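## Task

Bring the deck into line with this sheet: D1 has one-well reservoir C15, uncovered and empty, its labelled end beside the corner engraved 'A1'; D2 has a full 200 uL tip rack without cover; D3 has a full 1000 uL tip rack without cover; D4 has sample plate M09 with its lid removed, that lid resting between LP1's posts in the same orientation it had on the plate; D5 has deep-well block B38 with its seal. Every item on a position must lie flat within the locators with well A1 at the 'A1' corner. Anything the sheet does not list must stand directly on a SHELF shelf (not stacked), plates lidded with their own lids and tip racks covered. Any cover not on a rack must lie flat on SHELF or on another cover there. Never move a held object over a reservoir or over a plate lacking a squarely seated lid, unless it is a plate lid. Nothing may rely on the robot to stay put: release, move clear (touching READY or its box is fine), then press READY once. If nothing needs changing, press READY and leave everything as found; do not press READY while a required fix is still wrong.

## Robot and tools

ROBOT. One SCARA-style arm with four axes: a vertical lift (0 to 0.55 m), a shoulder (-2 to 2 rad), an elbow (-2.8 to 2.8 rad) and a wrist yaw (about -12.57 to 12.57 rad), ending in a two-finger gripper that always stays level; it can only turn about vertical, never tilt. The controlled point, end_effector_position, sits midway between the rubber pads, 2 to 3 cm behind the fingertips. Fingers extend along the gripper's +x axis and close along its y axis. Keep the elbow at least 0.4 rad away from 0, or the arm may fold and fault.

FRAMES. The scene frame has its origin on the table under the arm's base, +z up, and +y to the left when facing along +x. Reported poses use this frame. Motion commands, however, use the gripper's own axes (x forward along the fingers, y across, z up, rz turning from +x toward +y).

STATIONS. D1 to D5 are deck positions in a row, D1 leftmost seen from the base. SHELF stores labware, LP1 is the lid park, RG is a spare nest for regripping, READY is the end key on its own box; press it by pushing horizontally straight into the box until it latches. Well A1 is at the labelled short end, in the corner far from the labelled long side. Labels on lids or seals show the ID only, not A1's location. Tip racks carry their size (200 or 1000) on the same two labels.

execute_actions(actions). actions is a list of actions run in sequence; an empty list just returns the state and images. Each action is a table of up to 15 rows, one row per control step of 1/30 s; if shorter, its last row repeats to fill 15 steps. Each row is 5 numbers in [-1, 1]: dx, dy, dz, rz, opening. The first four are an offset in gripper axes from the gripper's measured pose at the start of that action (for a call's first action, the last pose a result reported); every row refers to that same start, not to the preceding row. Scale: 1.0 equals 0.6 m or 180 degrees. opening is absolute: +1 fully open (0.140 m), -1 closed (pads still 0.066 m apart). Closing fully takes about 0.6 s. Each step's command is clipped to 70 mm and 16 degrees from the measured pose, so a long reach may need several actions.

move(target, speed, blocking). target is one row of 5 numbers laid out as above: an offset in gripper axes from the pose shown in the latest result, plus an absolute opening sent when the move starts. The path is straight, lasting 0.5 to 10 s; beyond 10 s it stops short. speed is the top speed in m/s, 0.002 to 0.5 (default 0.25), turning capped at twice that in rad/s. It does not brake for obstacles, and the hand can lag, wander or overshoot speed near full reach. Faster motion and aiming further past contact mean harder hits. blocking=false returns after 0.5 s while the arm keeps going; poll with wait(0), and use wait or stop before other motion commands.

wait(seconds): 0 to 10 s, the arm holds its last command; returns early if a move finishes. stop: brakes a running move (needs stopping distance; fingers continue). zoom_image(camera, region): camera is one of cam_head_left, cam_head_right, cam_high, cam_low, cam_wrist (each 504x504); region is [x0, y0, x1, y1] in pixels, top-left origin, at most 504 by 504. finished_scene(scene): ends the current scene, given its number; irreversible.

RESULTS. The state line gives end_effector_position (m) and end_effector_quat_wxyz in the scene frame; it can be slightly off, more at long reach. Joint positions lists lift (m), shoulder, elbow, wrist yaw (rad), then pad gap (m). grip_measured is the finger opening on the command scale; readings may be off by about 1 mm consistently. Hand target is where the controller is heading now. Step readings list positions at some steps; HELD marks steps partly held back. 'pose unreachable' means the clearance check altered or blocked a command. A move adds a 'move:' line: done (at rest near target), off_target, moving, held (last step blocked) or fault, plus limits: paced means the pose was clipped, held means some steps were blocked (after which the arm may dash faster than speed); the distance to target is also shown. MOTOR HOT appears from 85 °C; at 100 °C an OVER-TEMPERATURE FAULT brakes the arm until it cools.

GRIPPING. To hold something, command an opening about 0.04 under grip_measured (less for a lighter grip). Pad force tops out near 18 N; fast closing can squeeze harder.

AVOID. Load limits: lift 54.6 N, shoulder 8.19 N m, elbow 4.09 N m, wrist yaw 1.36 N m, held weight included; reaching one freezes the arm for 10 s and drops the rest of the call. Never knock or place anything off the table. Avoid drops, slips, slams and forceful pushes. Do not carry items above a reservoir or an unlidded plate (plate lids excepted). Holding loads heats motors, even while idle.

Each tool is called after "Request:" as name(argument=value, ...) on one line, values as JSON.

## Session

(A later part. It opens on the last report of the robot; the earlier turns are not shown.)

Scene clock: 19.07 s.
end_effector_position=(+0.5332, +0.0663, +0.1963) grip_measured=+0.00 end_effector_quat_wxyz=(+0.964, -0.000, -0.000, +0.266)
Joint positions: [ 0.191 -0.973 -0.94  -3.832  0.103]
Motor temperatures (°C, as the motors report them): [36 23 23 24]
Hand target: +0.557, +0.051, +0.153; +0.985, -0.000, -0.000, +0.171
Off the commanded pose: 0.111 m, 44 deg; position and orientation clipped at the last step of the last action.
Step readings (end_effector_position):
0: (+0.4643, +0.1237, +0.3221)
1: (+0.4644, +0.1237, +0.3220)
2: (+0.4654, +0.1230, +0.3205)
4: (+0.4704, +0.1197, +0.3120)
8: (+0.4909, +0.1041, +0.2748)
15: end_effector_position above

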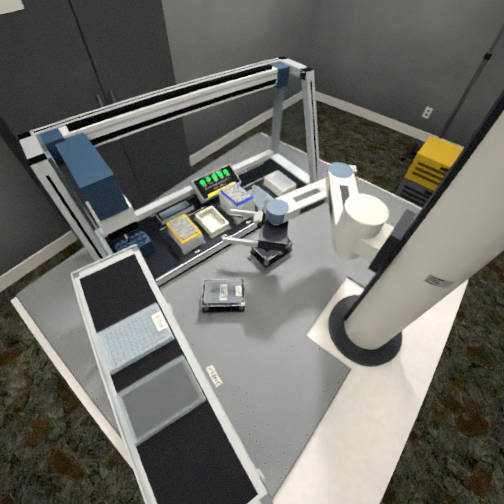

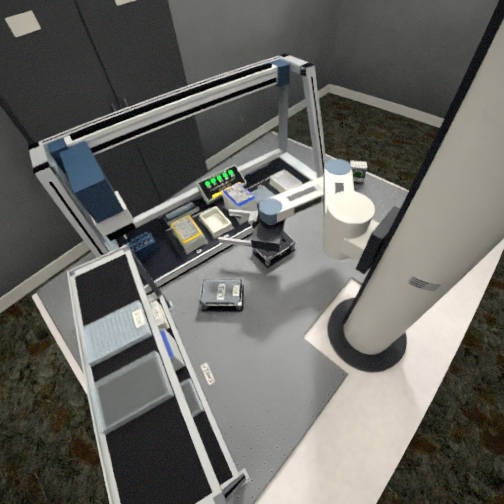

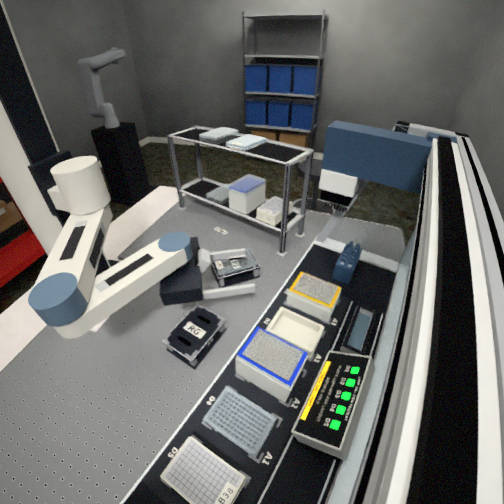

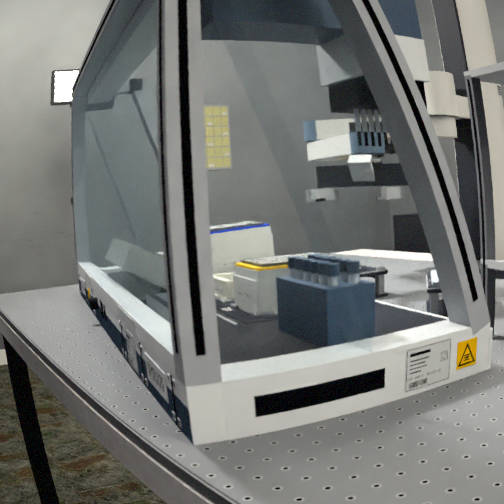

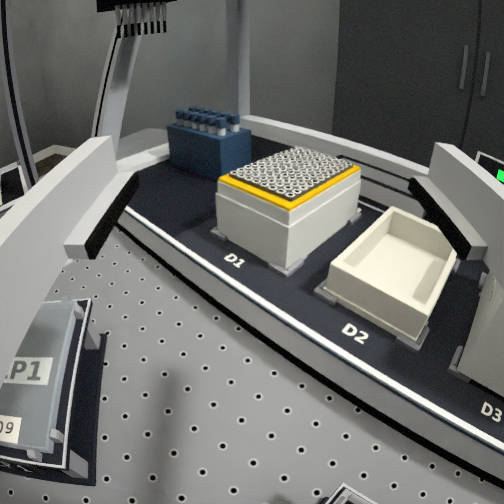

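Request:
execute_actions(actions=[[[0.039,-0.0608,-0.102,-0.2426,0],[0.039,-0.0608,-0.102,-0.2426,0],[0.039,-0.0608,-0.102,-0.2426,0],[0.039,-0.0608,-0.102,-0.2426,0],[0.045,-0.067,-0.11,-0.2426,0],[0.052,-0.073,-0.118,-0.2426,0],[0.059,-0.08,-0.125,-0.2426,0],[0.066,-0.087,-0.131,-0.2426,0],[0.0715,-0.0922,-0.1355,-0.2426,0]]])

Request:
execute_actions(actions=[])

Scene clock: 19.90 s.
end_effector_position=(+0.5977, +0.0410, +0.1149) grip_measured=+0.00 end_effector_quat_wxyz=(+0.994, -0.000, -0.000, -0.111)
Joint positions: [ 0.11  -0.614 -1.198 -4.694  0.103]
Motor temperatures (°C, as the motors report them): [36 23 23 24]
Hand target: +0.598, +0.041, +0.115; +0.994, -0.000, -0.000, -0.112
Off the commanded pose: 0.001 m, 0 deg.
Step readings (end_effector_position):
0: (+0.5575, +0.0513, +0.1534)
1: (+0.5576, +0.0512, +0.1534)
2: (+0.5584, +0.0507, +0.1524)
4: (+0.5619, +0.0489, +0.1469)
8: (+0.5699, +0.0488, +0.1301)
15: end_effector_position above

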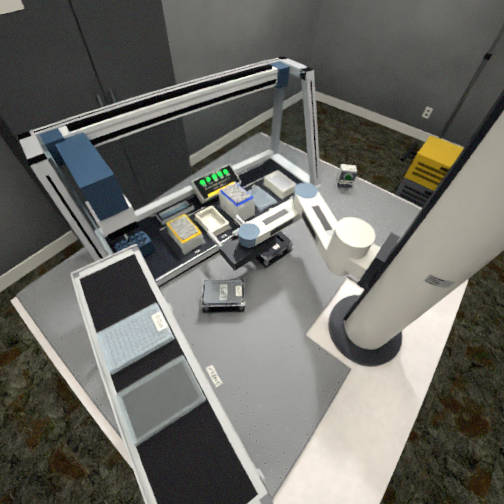

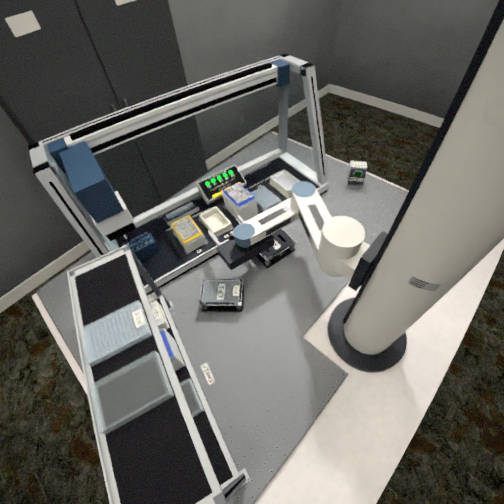

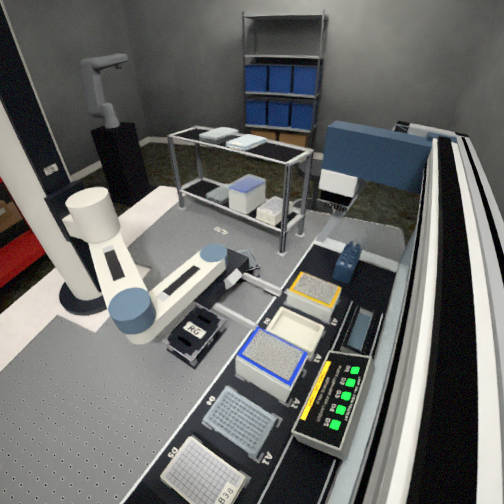

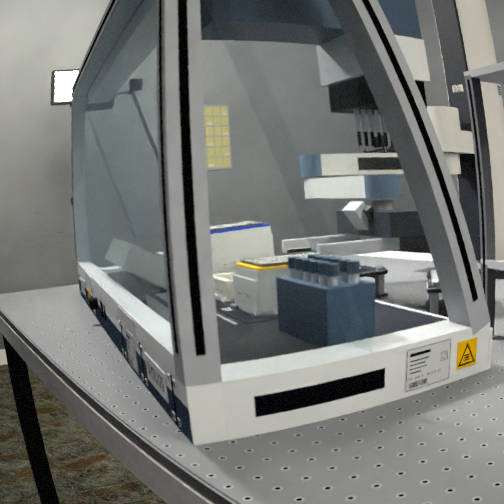

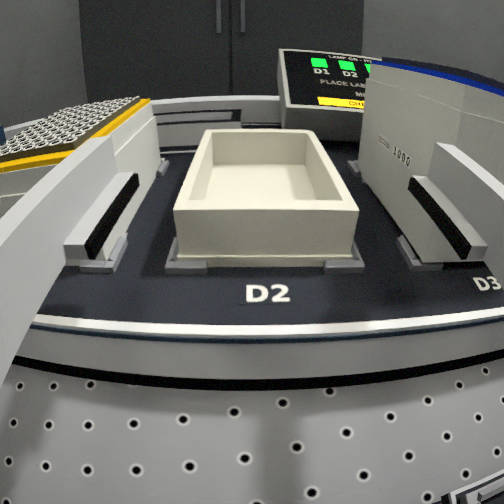

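Scene clock: 19.90 s.
end_effector_position=(+0.5977, +0.0410, +0.1149) grip_measured=+0.00 end_effector_quat_wxyz=(+0.994, -0.000, -0.000, -0.111)
Joint positions: [ 0.11  -0.614 -1.198 -4.694  0.103]
Motor temperatures (°C, as the motors report them): [36 23 23 24]
Hand target: +0.598, +0.041, +0.115; +0.994, -0.000, -0.000, -0.112
Off the commanded pose: 0.001 m, 0 deg.

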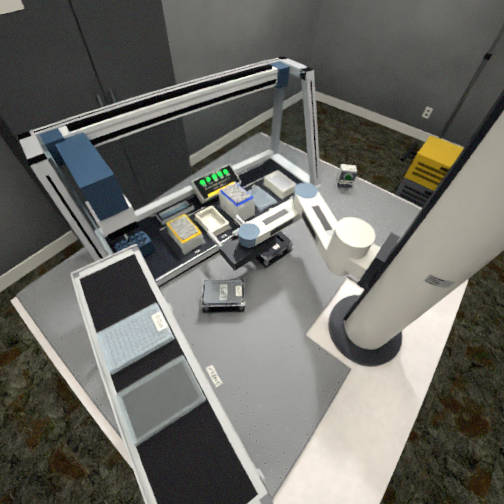

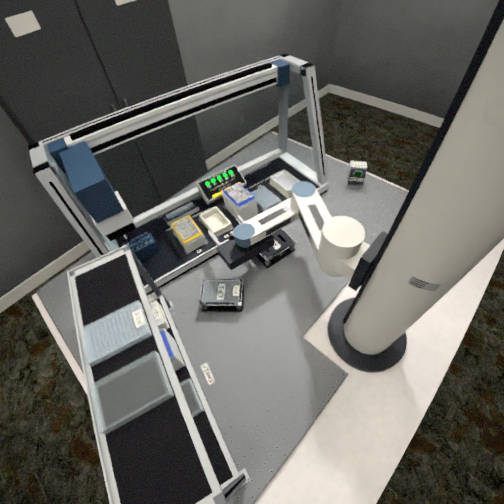

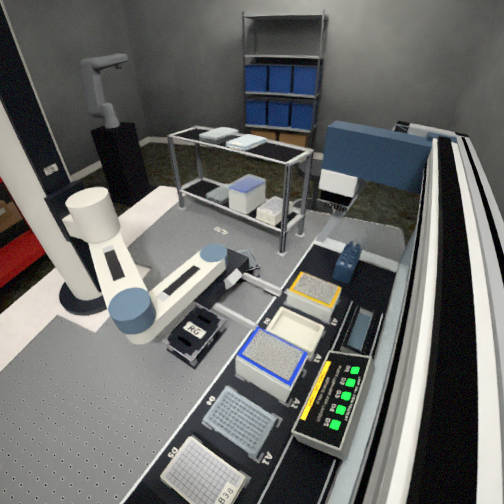

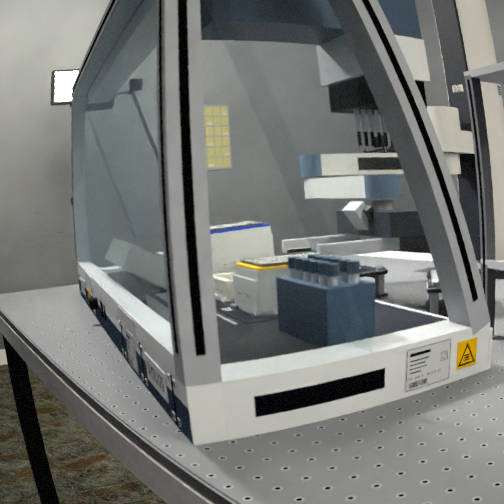

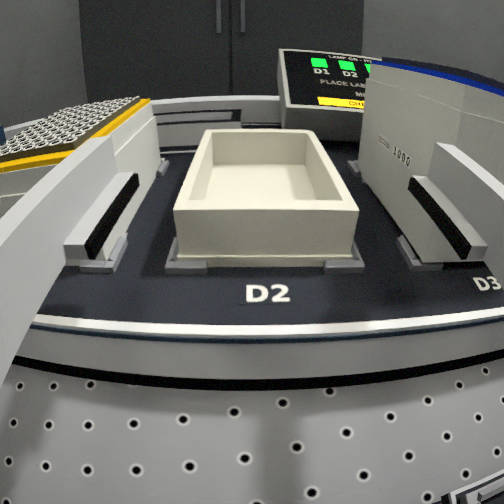

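Request:
wait(seconds=0)

Request:
zoom_image(camera="cam_wrist", region=[90,200,230,300])

Request:
zoom_image(camera="cam_wrist", region=[310,200,450,300])

Request:
zoom_image(camera="cam_wrist", region=[150,110,380,200])

Scene clock: 20.03 s.
end_effector_position=(+0.5983, +0.0410, +0.1150) grip_measured=+0.00 end_effector_quat_wxyz=(+0.994, -0.000, -0.000, -0.112)
Joint positions: [ 0.11  -0.612 -1.201 -4.694  0.103]
Motor temperatures (°C, as the motors report them): [36 23 23 24]
Hand target: +0.598, +0.041, +0.115; +0.994, -0.000, -0.000, -0.112
Off the commanded pose: 0.000 m, 0 deg.

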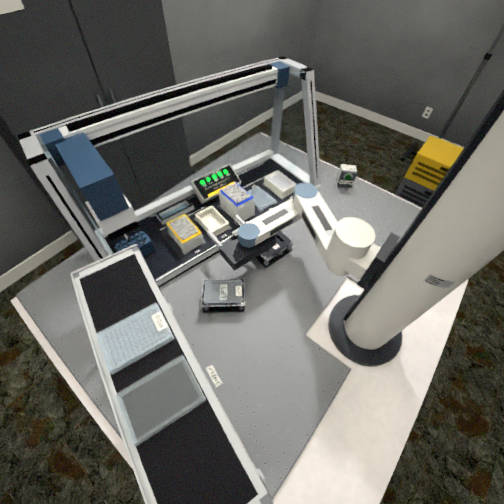

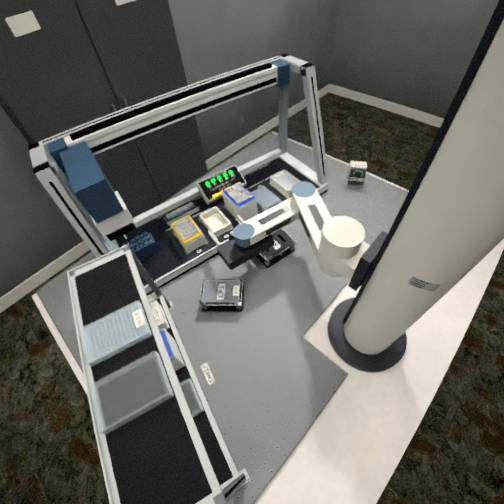

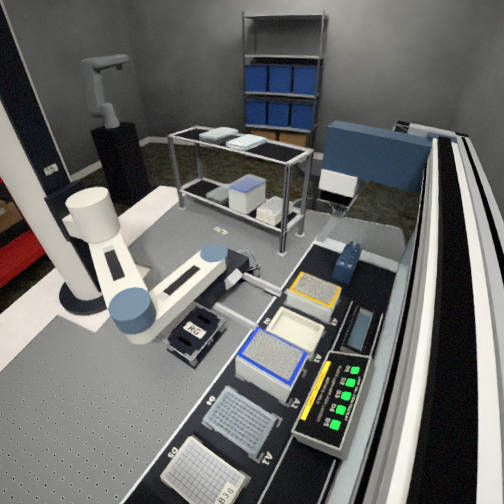

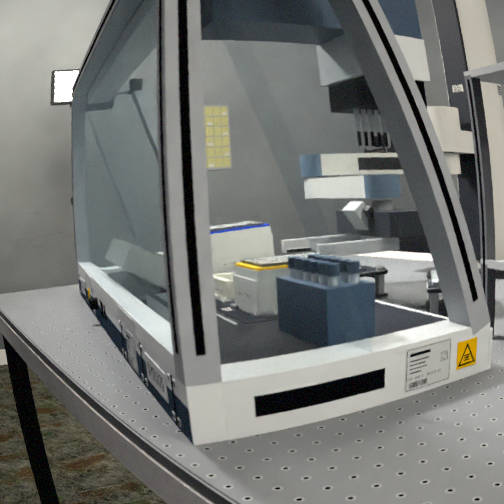

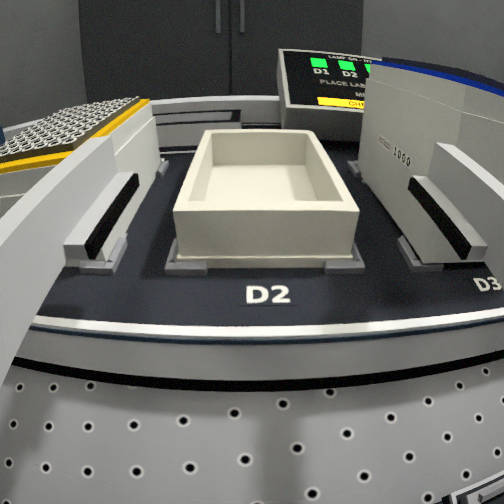

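Region (90, 200, 230, 300) of cam_wrist's 504x504 image, scaled by 3.600, with more detail than that image has; it fills the top 360 rows of this view, and the rest is white.

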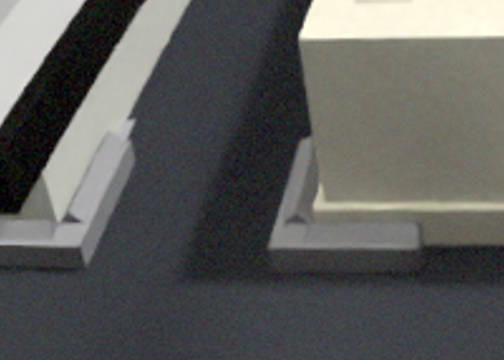

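Region (310, 200, 450, 300) of cam_wrist's 504x504 image, scaled by 3.600, with more detail than that image has; it fills the top 360 rows of this view, and the rest is white.

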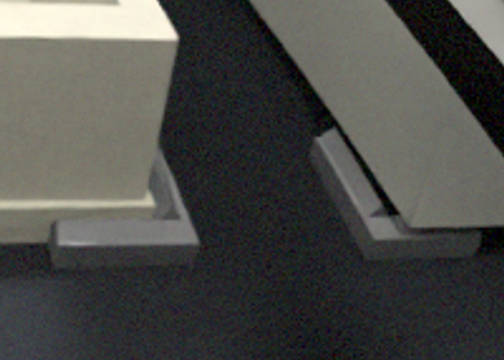

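Region (150, 110, 380, 200) of cam_wrist's 504x504 image, scaled by 2.191, with more detail than that image has; it fills the top 197 rows of this view, and the rest is white.

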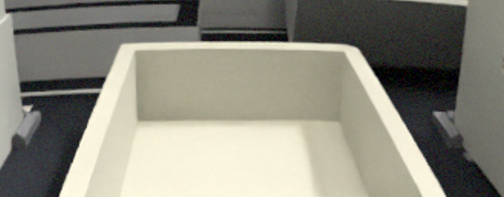

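Request:
move(target=[0.1692,0.0047,-0.06,0.0022,0], speed=0.4)

Request:
zoom_image(camera="cam_wrist", region=[50,364,190,504])

Request:
zoom_image(camera="cam_wrist", region=[364,364,504,504])

Scene clock: 22.23 s.
end_effector_position=(+0.6979, +0.0211, +0.0790) grip_measured=+0.00 end_effector_quat_wxyz=(+0.994, -0.000, -0.000, -0.109)
Joint positions: [ 0.074 -0.526 -1.689 -4.286  0.103]
Motor temperatures (°C, as the motors report them): [36 23 23 24]
Hand target: +0.698, +0.021, +0.079; +0.994, -0.000, -0.000, -0.108
Off the commanded pose: 0.000 m, 0 deg.
move: done

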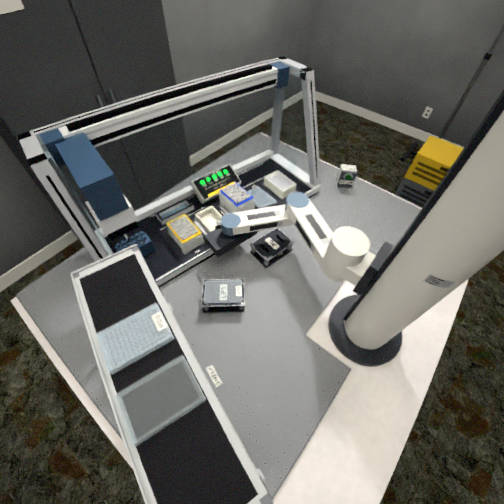

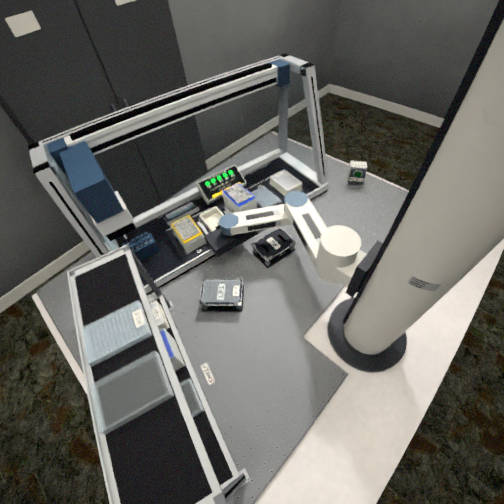

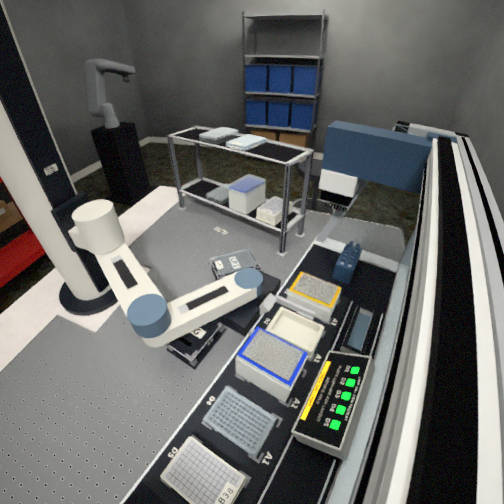

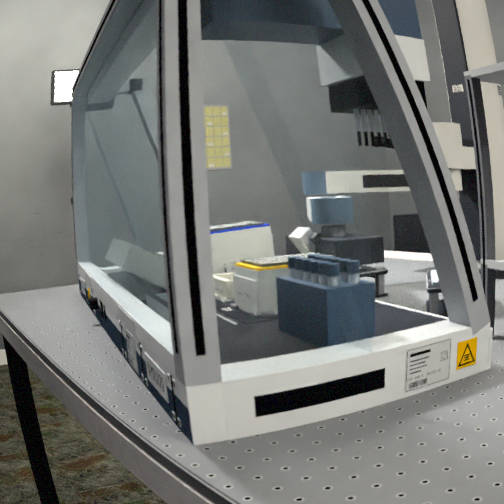

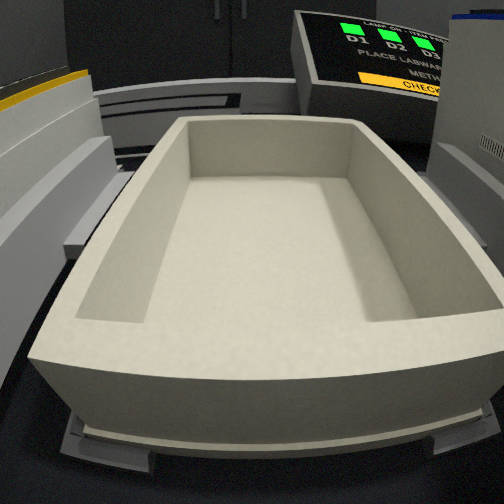

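Region (50, 364, 190, 504) of cam_wrist's 504x504 image, scaled by 3.600, with more detail than that image has.

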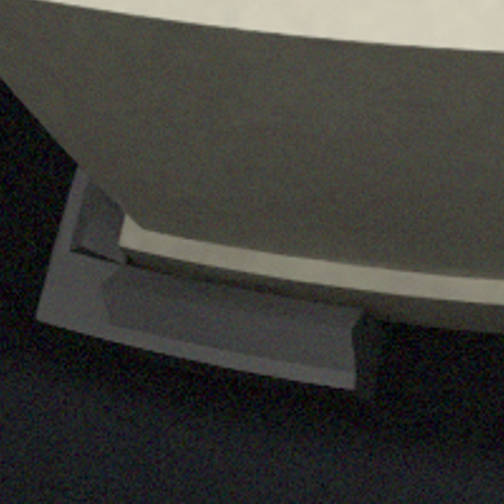

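Region (364, 364, 504, 504) of cam_wrist's 504x504 image, scaled by 3.600, with more detail than that image has.

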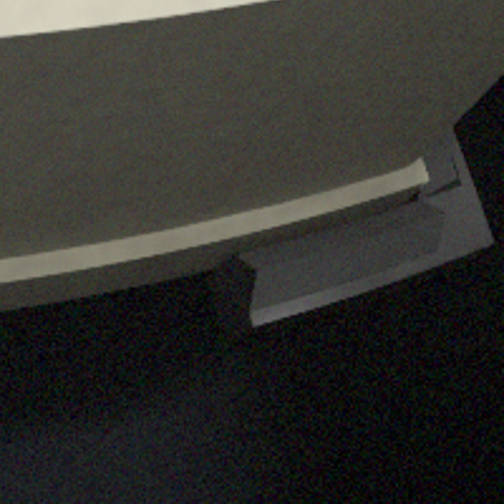

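Request:
execute_actions(actions=[[[0,0.0008,0,0,-0.3],[0,0.0008,0,0,-0.42],[0,0.0008,0,0,-0.42],[0,0.0008,0,0,-0.44],[0,0.0008,0,0,-0.46],[0,0.0008,0,0,-0.48],[0,0.0008,0,0,-0.495],[0,0.0008,0,0,-0.51],[0,0.0008,0,0,-0.525],[0,0.0008,0,0,-0.54],[0,0.0008,0,0,-0.555],[0,0.0008,0,0,-0.57],[0,0.0008,0,0,-0.58]]])

Request:
zoom_image(camera="cam_wrist", region=[50,364,190,504])

Request:
zoom_image(camera="cam_wrist", region=[364,364,504,504])

Scene clock: 23.40 s.
end_effector_position=(+0.6980, +0.0216, +0.0790) grip_measured=-0.53 end_effector_quat_wxyz=(+0.994, -0.000, -0.000, -0.109)
Joint positions: [ 0.074 -0.525 -1.69  -4.287  0.083]
Motor temperatures (°C, as the motors report them): [36 23 23 24]
Hand target: +0.698, +0.022, +0.079; +0.994, -0.000, -0.000, -0.109
Off the commanded pose: 0.000 m, 0 deg.
Step readings (end_effector_position):
0: (+0.6979, +0.0211, +0.0790)
1: (+0.6979, +0.0212, +0.0790)
2: (+0.6980, +0.0215, +0.0790)
4: (+0.6980, +0.0216, +0.0790)
8: (+0.6980, +0.0216, +0.0790)
15: end_effector_position above

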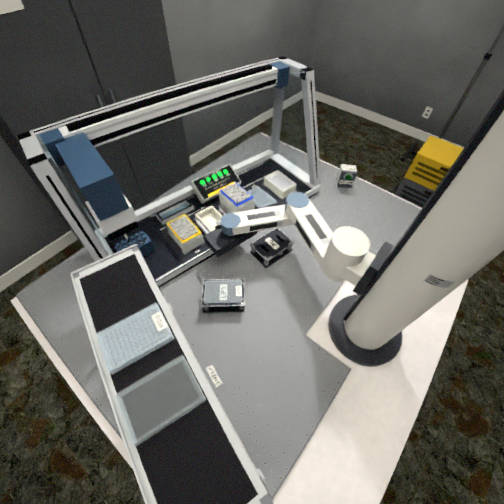

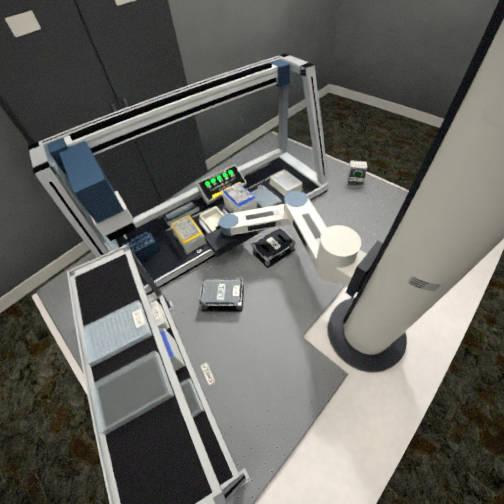

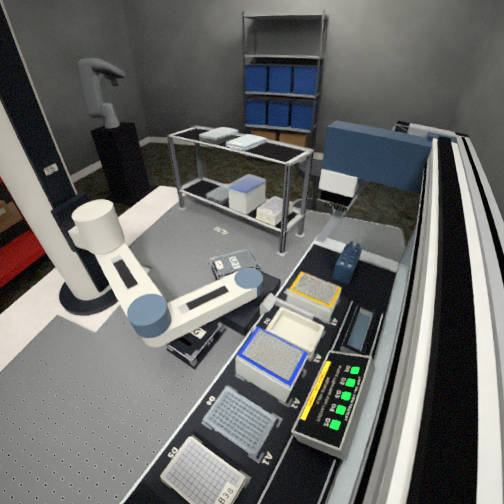

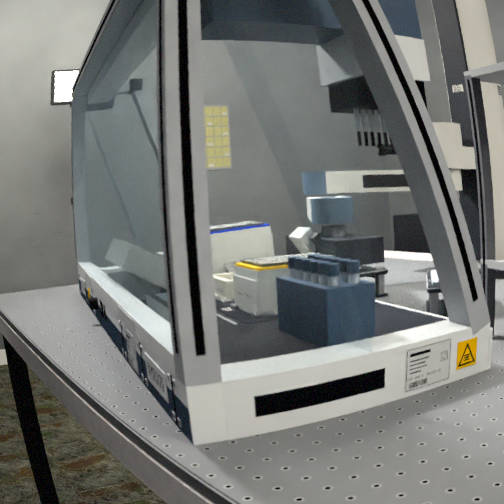

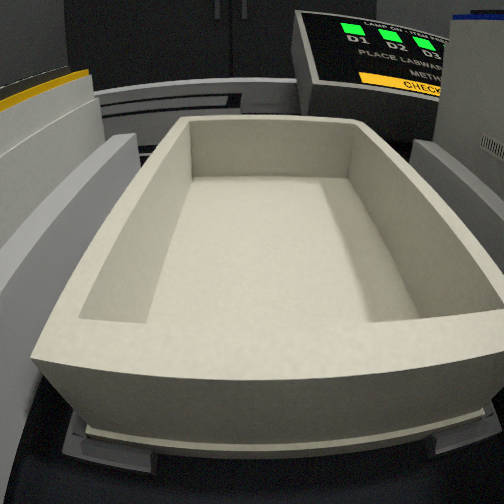

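Region (50, 364, 190, 504) of cam_wrist's 504x504 image, scaled by 3.600, with more detail than that image has.

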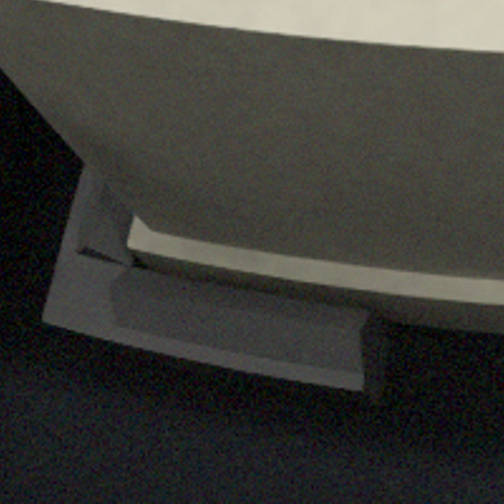

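Region (364, 364, 504, 504) of cam_wrist's 504x504 image, scaled by 3.600, with more detail than that image has.

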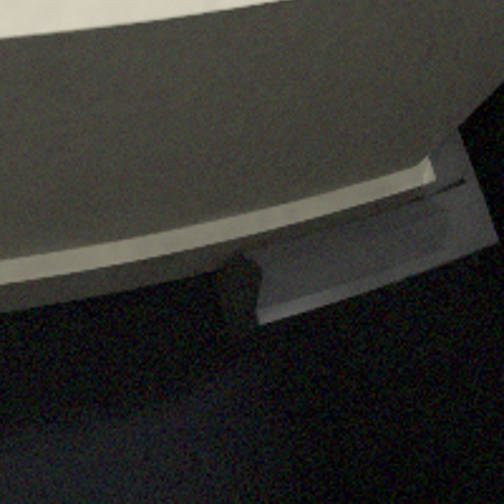

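Request:
execute_actions(actions=[[[0,0,0.01,0,-0.575],[0,0,0.03,0,-0.575],[0,0,0.03,0,-0.575],[0,0,0.03,0,-0.575],[-0.01,0,0.03,0,-0.575],[-0.04,0,0.03,0,-0.575],[-0.08,0,0.03,0,-0.575],[-0.12,0,0.03,0,-0.575],[-0.15,0,0.03,0,-0.575],[-0.18,0,0.03,0,-0.575],[-0.21,0,0.03,0,-0.575],[-0.24,0,0.03,0,-0.575]],[[-0.115,0,0,0,-0.575],[-0.125,0,0,0,-0.575],[-0.135,0,0,0,-0.575],[-0.145,0,0,0,-0.575],[-0.155,-0.01,0,0,-0.575],[-0.165,-0.025,0,0,-0.575],[-0.17,-0.045,0,0,-0.575],[-0.175,-0.07,0,0,-0.575],[-0.18,-0.095,0,0,-0.575],[-0.18,-0.12,0,0,-0.575],[-0.18,-0.14,0,0,-0.575],[-0.18,-0.16,0,0,-0.575],[-0.18,-0.18,0,0,-0.575]]])

Scene clock: 25.33 s.
end_effector_position=(+0.4881, +0.0076, +0.0969) grip_measured=-0.53 end_effector_quat_wxyz=(+0.994, -0.000, -0.000, -0.112)
Joint positions: [ 0.092 -0.799 -0.694 -5.014  0.083]
Motor temperatures (°C, as the motors report them): [36 23 23 24]
Hand target: +0.476, -0.029, +0.097; +0.993, -0.000, -0.000, -0.120
Off the commanded pose: 0.046 m, 1 deg.
Step readings (end_effector_position; steps 1 to 15: 1st action; 16 to 30: 2nd action):
0: (+0.6980, +0.0216, +0.0790)
1: (+0.6980, +0.0216, +0.0790)
2: (+0.6980, +0.0215, +0.0805)
4: (+0.6980, +0.0215, +0.0889)
8: (+0.6875, +0.0236, +0.0971)
15: (+0.6049, +0.0466, +0.0970)
16: (+0.5924, +0.0487, +0.0970)
17: (+0.5793, +0.0515, +0.0969)
19: (+0.5545, +0.0557, +0.0969)
23: (+0.5142, +0.0588, +0.0969)
30: end_effector_position above

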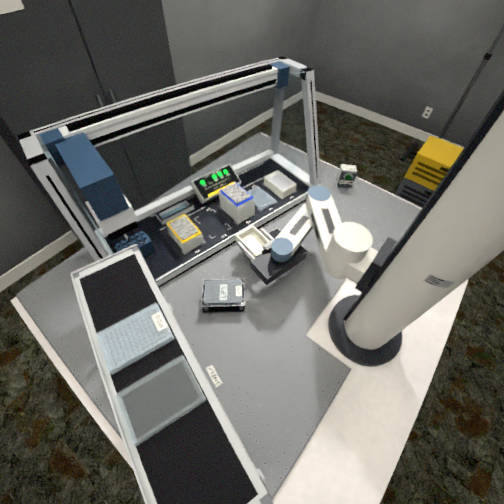

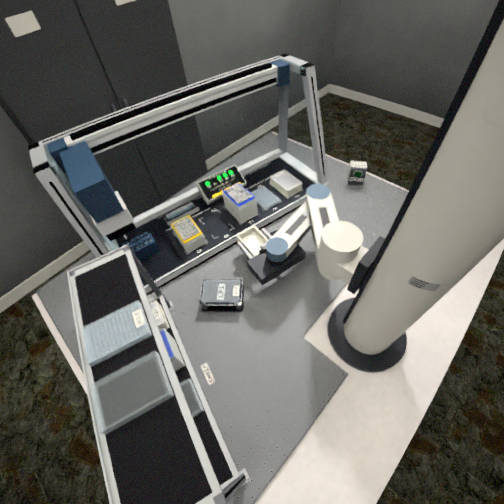

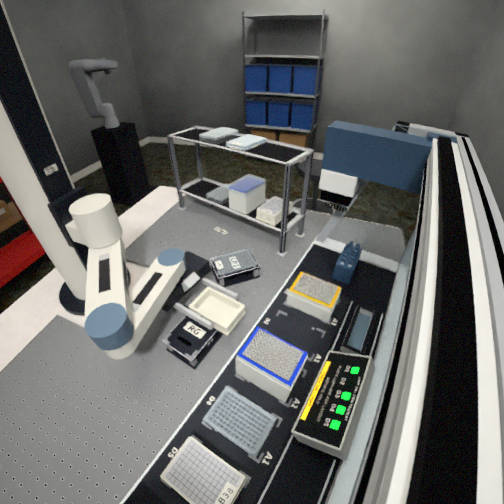

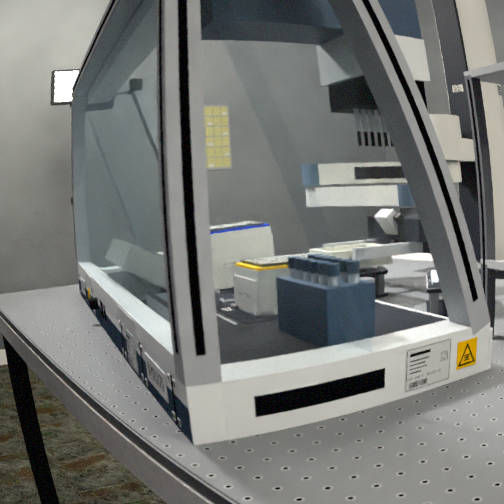

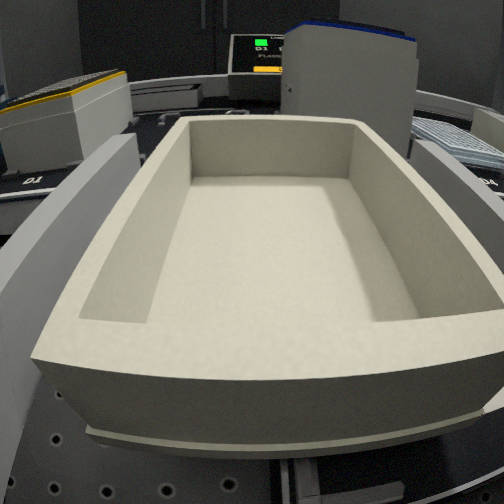

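Request:
execute_actions(actions=[[[-0.0097,-0.1115,0,0.0019,-0.575],[-0.0097,-0.1115,0,0.0019,-0.575],[-0.0097,-0.1115,-0.005,0.0019,-0.575],[-0.0097,-0.1115,-0.01,0.0019,-0.575],[-0.0097,-0.1115,-0.0148,0.0019,-0.575]]])

Request:
zoom_image(camera="cam_wrist", region=[0,364,252,504])

Request:
zoom_image(camera="cam_wrist", region=[252,364,504,504])

Scene clock: 26.50 s.
end_effector_position=(+0.4676, -0.0566, +0.0880) grip_measured=-0.53 end_effector_quat_wxyz=(+0.994, -0.000, -0.000, -0.109)
Joint positions: [ 0.083 -1.194 -0.599 -4.708  0.083]
Motor temperatures (°C, as the motors report them): [36 23 23 24]
Hand target: +0.468, -0.056, +0.088; +0.994, -0.000, -0.000, -0.109
Off the commanded pose: 0.000 m, 0 deg.
Step readings (end_effector_position):
0: (+0.4762, -0.0291, +0.0969)
1: (+0.4762, -0.0291, +0.0969)
2: (+0.4760, -0.0300, +0.0969)
4: (+0.4745, -0.0349, +0.0969)
8: (+0.4688, -0.0512, +0.0927)
15: end_effector_position above

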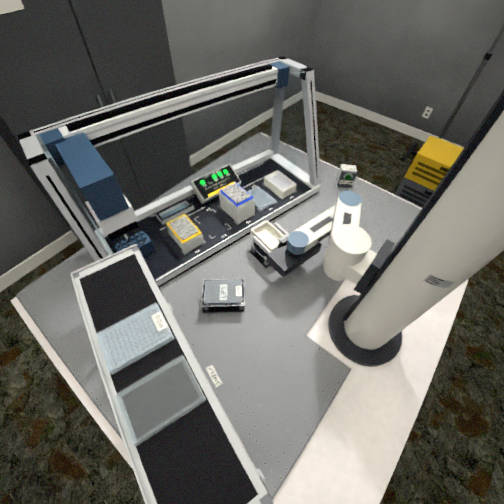

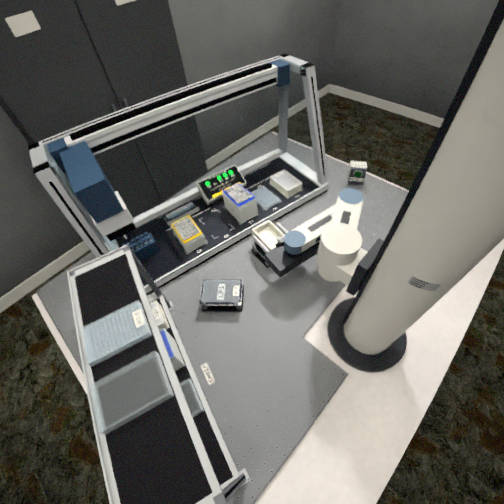

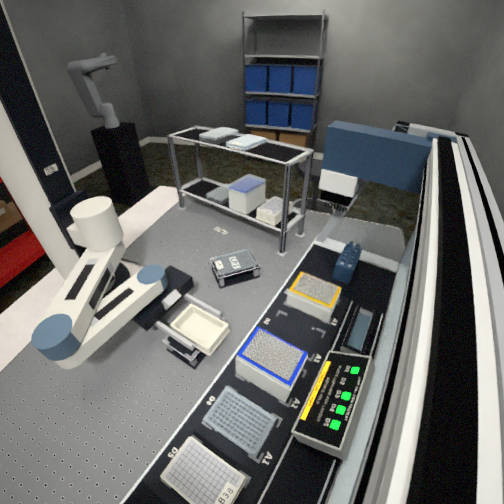

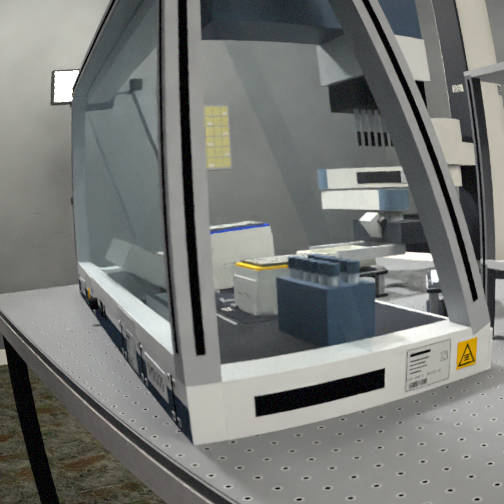

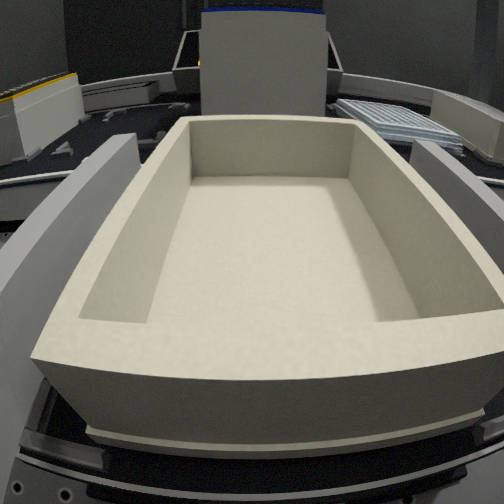

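Region (0, 364, 252, 504) of cam_wrist's 504x504 image, scaled by 2.000, with more detail than that image has.

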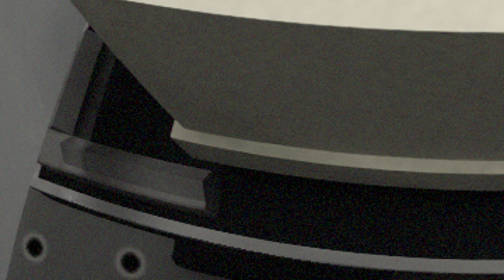

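Region (252, 364, 504, 504) of cam_wrist's 504x504 image, scaled by 2.000, with more detail than that image has.

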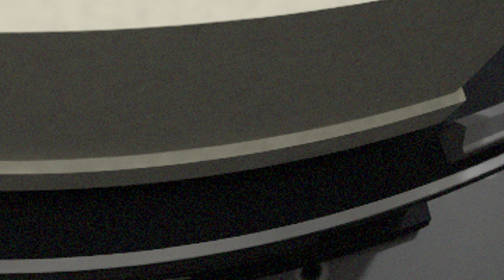

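Request:
zoom_image(camera="cam_wrist", region=[10,400,130,490])

Request:
zoom_image(camera="cam_wrist", region=[424,390,504,470])

Request:
zoom_image(camera="cam_low", region=[290,225,420,305])

Request:
zoom_image(camera="cam_high", region=[150,290,240,375])

Region (10, 400, 130, 490) of cam_wrist's 504x504 image, scaled by 4.200, with more detail than that image has; it fills the top 378 rows of this view, and the rest is white.

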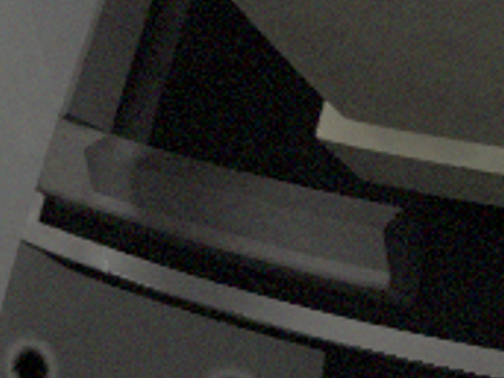

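Region (424, 390, 504, 470) of cam_wrist's 504x504 image, scaled by 6.300, with more detail than that image has.

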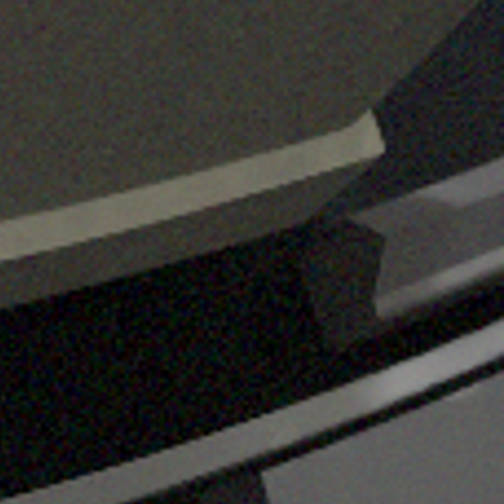

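Region (290, 225, 420, 305) of cam_low's 504x504 image, scaled by 3.877, with more detail than that image has; it fills the top 310 rows of this view, and the rest is white.

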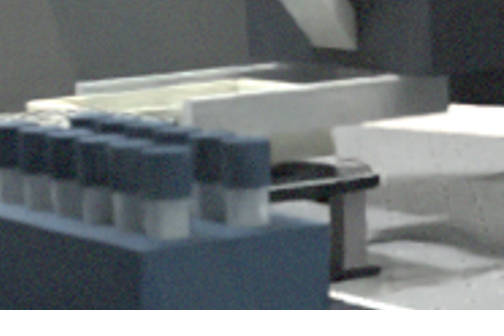

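Region (150, 290, 240, 375) of cam_high's 504x504 image, scaled by 5.600, with more detail than that image has.

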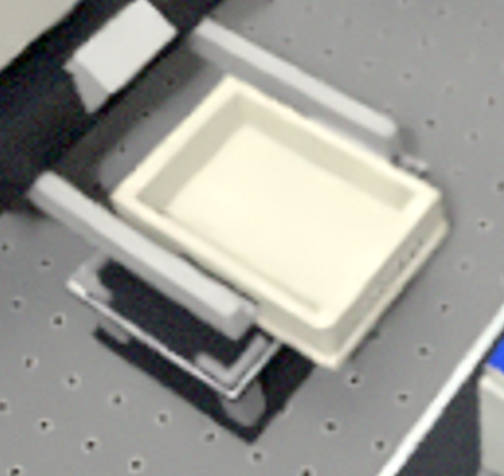

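Request:
execute_actions(actions=[])

Scene clock: 27.87 s.
end_effector_position=(+0.4677, -0.0566, +0.0880) grip_measured=-0.53 end_effector_quat_wxyz=(+0.994, -0.000, -0.000, -0.109)
Joint positions: [ 0.083 -1.194 -0.599 -4.708  0.083]
Motor temperatures (°C, as the motors report them): [36 23 23 24]
Hand target: +0.468, -0.056, +0.088; +0.994, -0.000, -0.000, -0.109
Off the commanded pose: 0.000 m, 0 deg.

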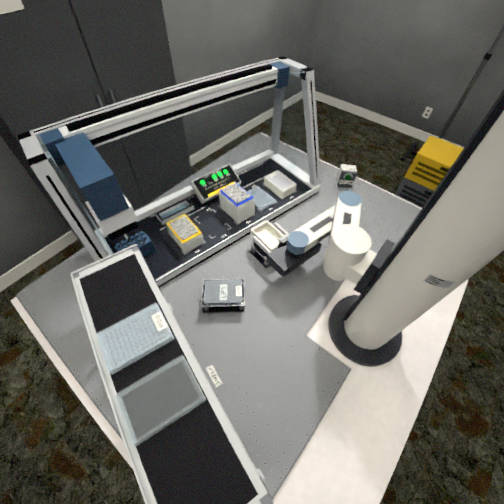

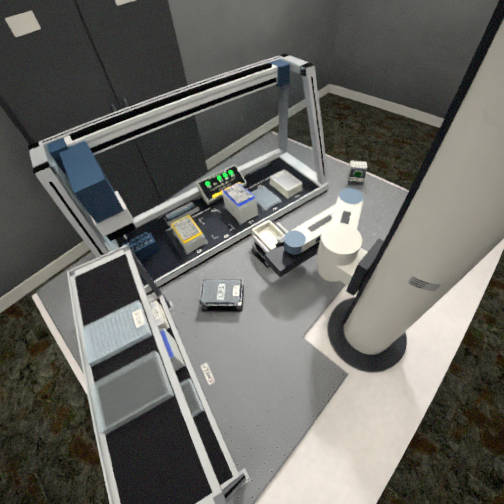

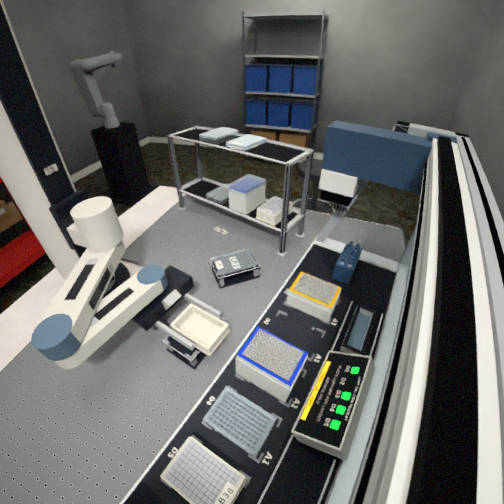

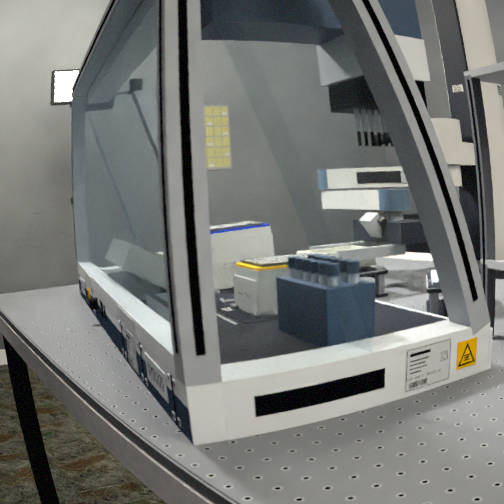

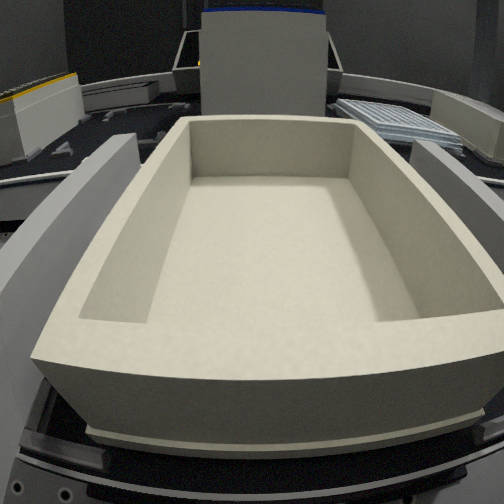

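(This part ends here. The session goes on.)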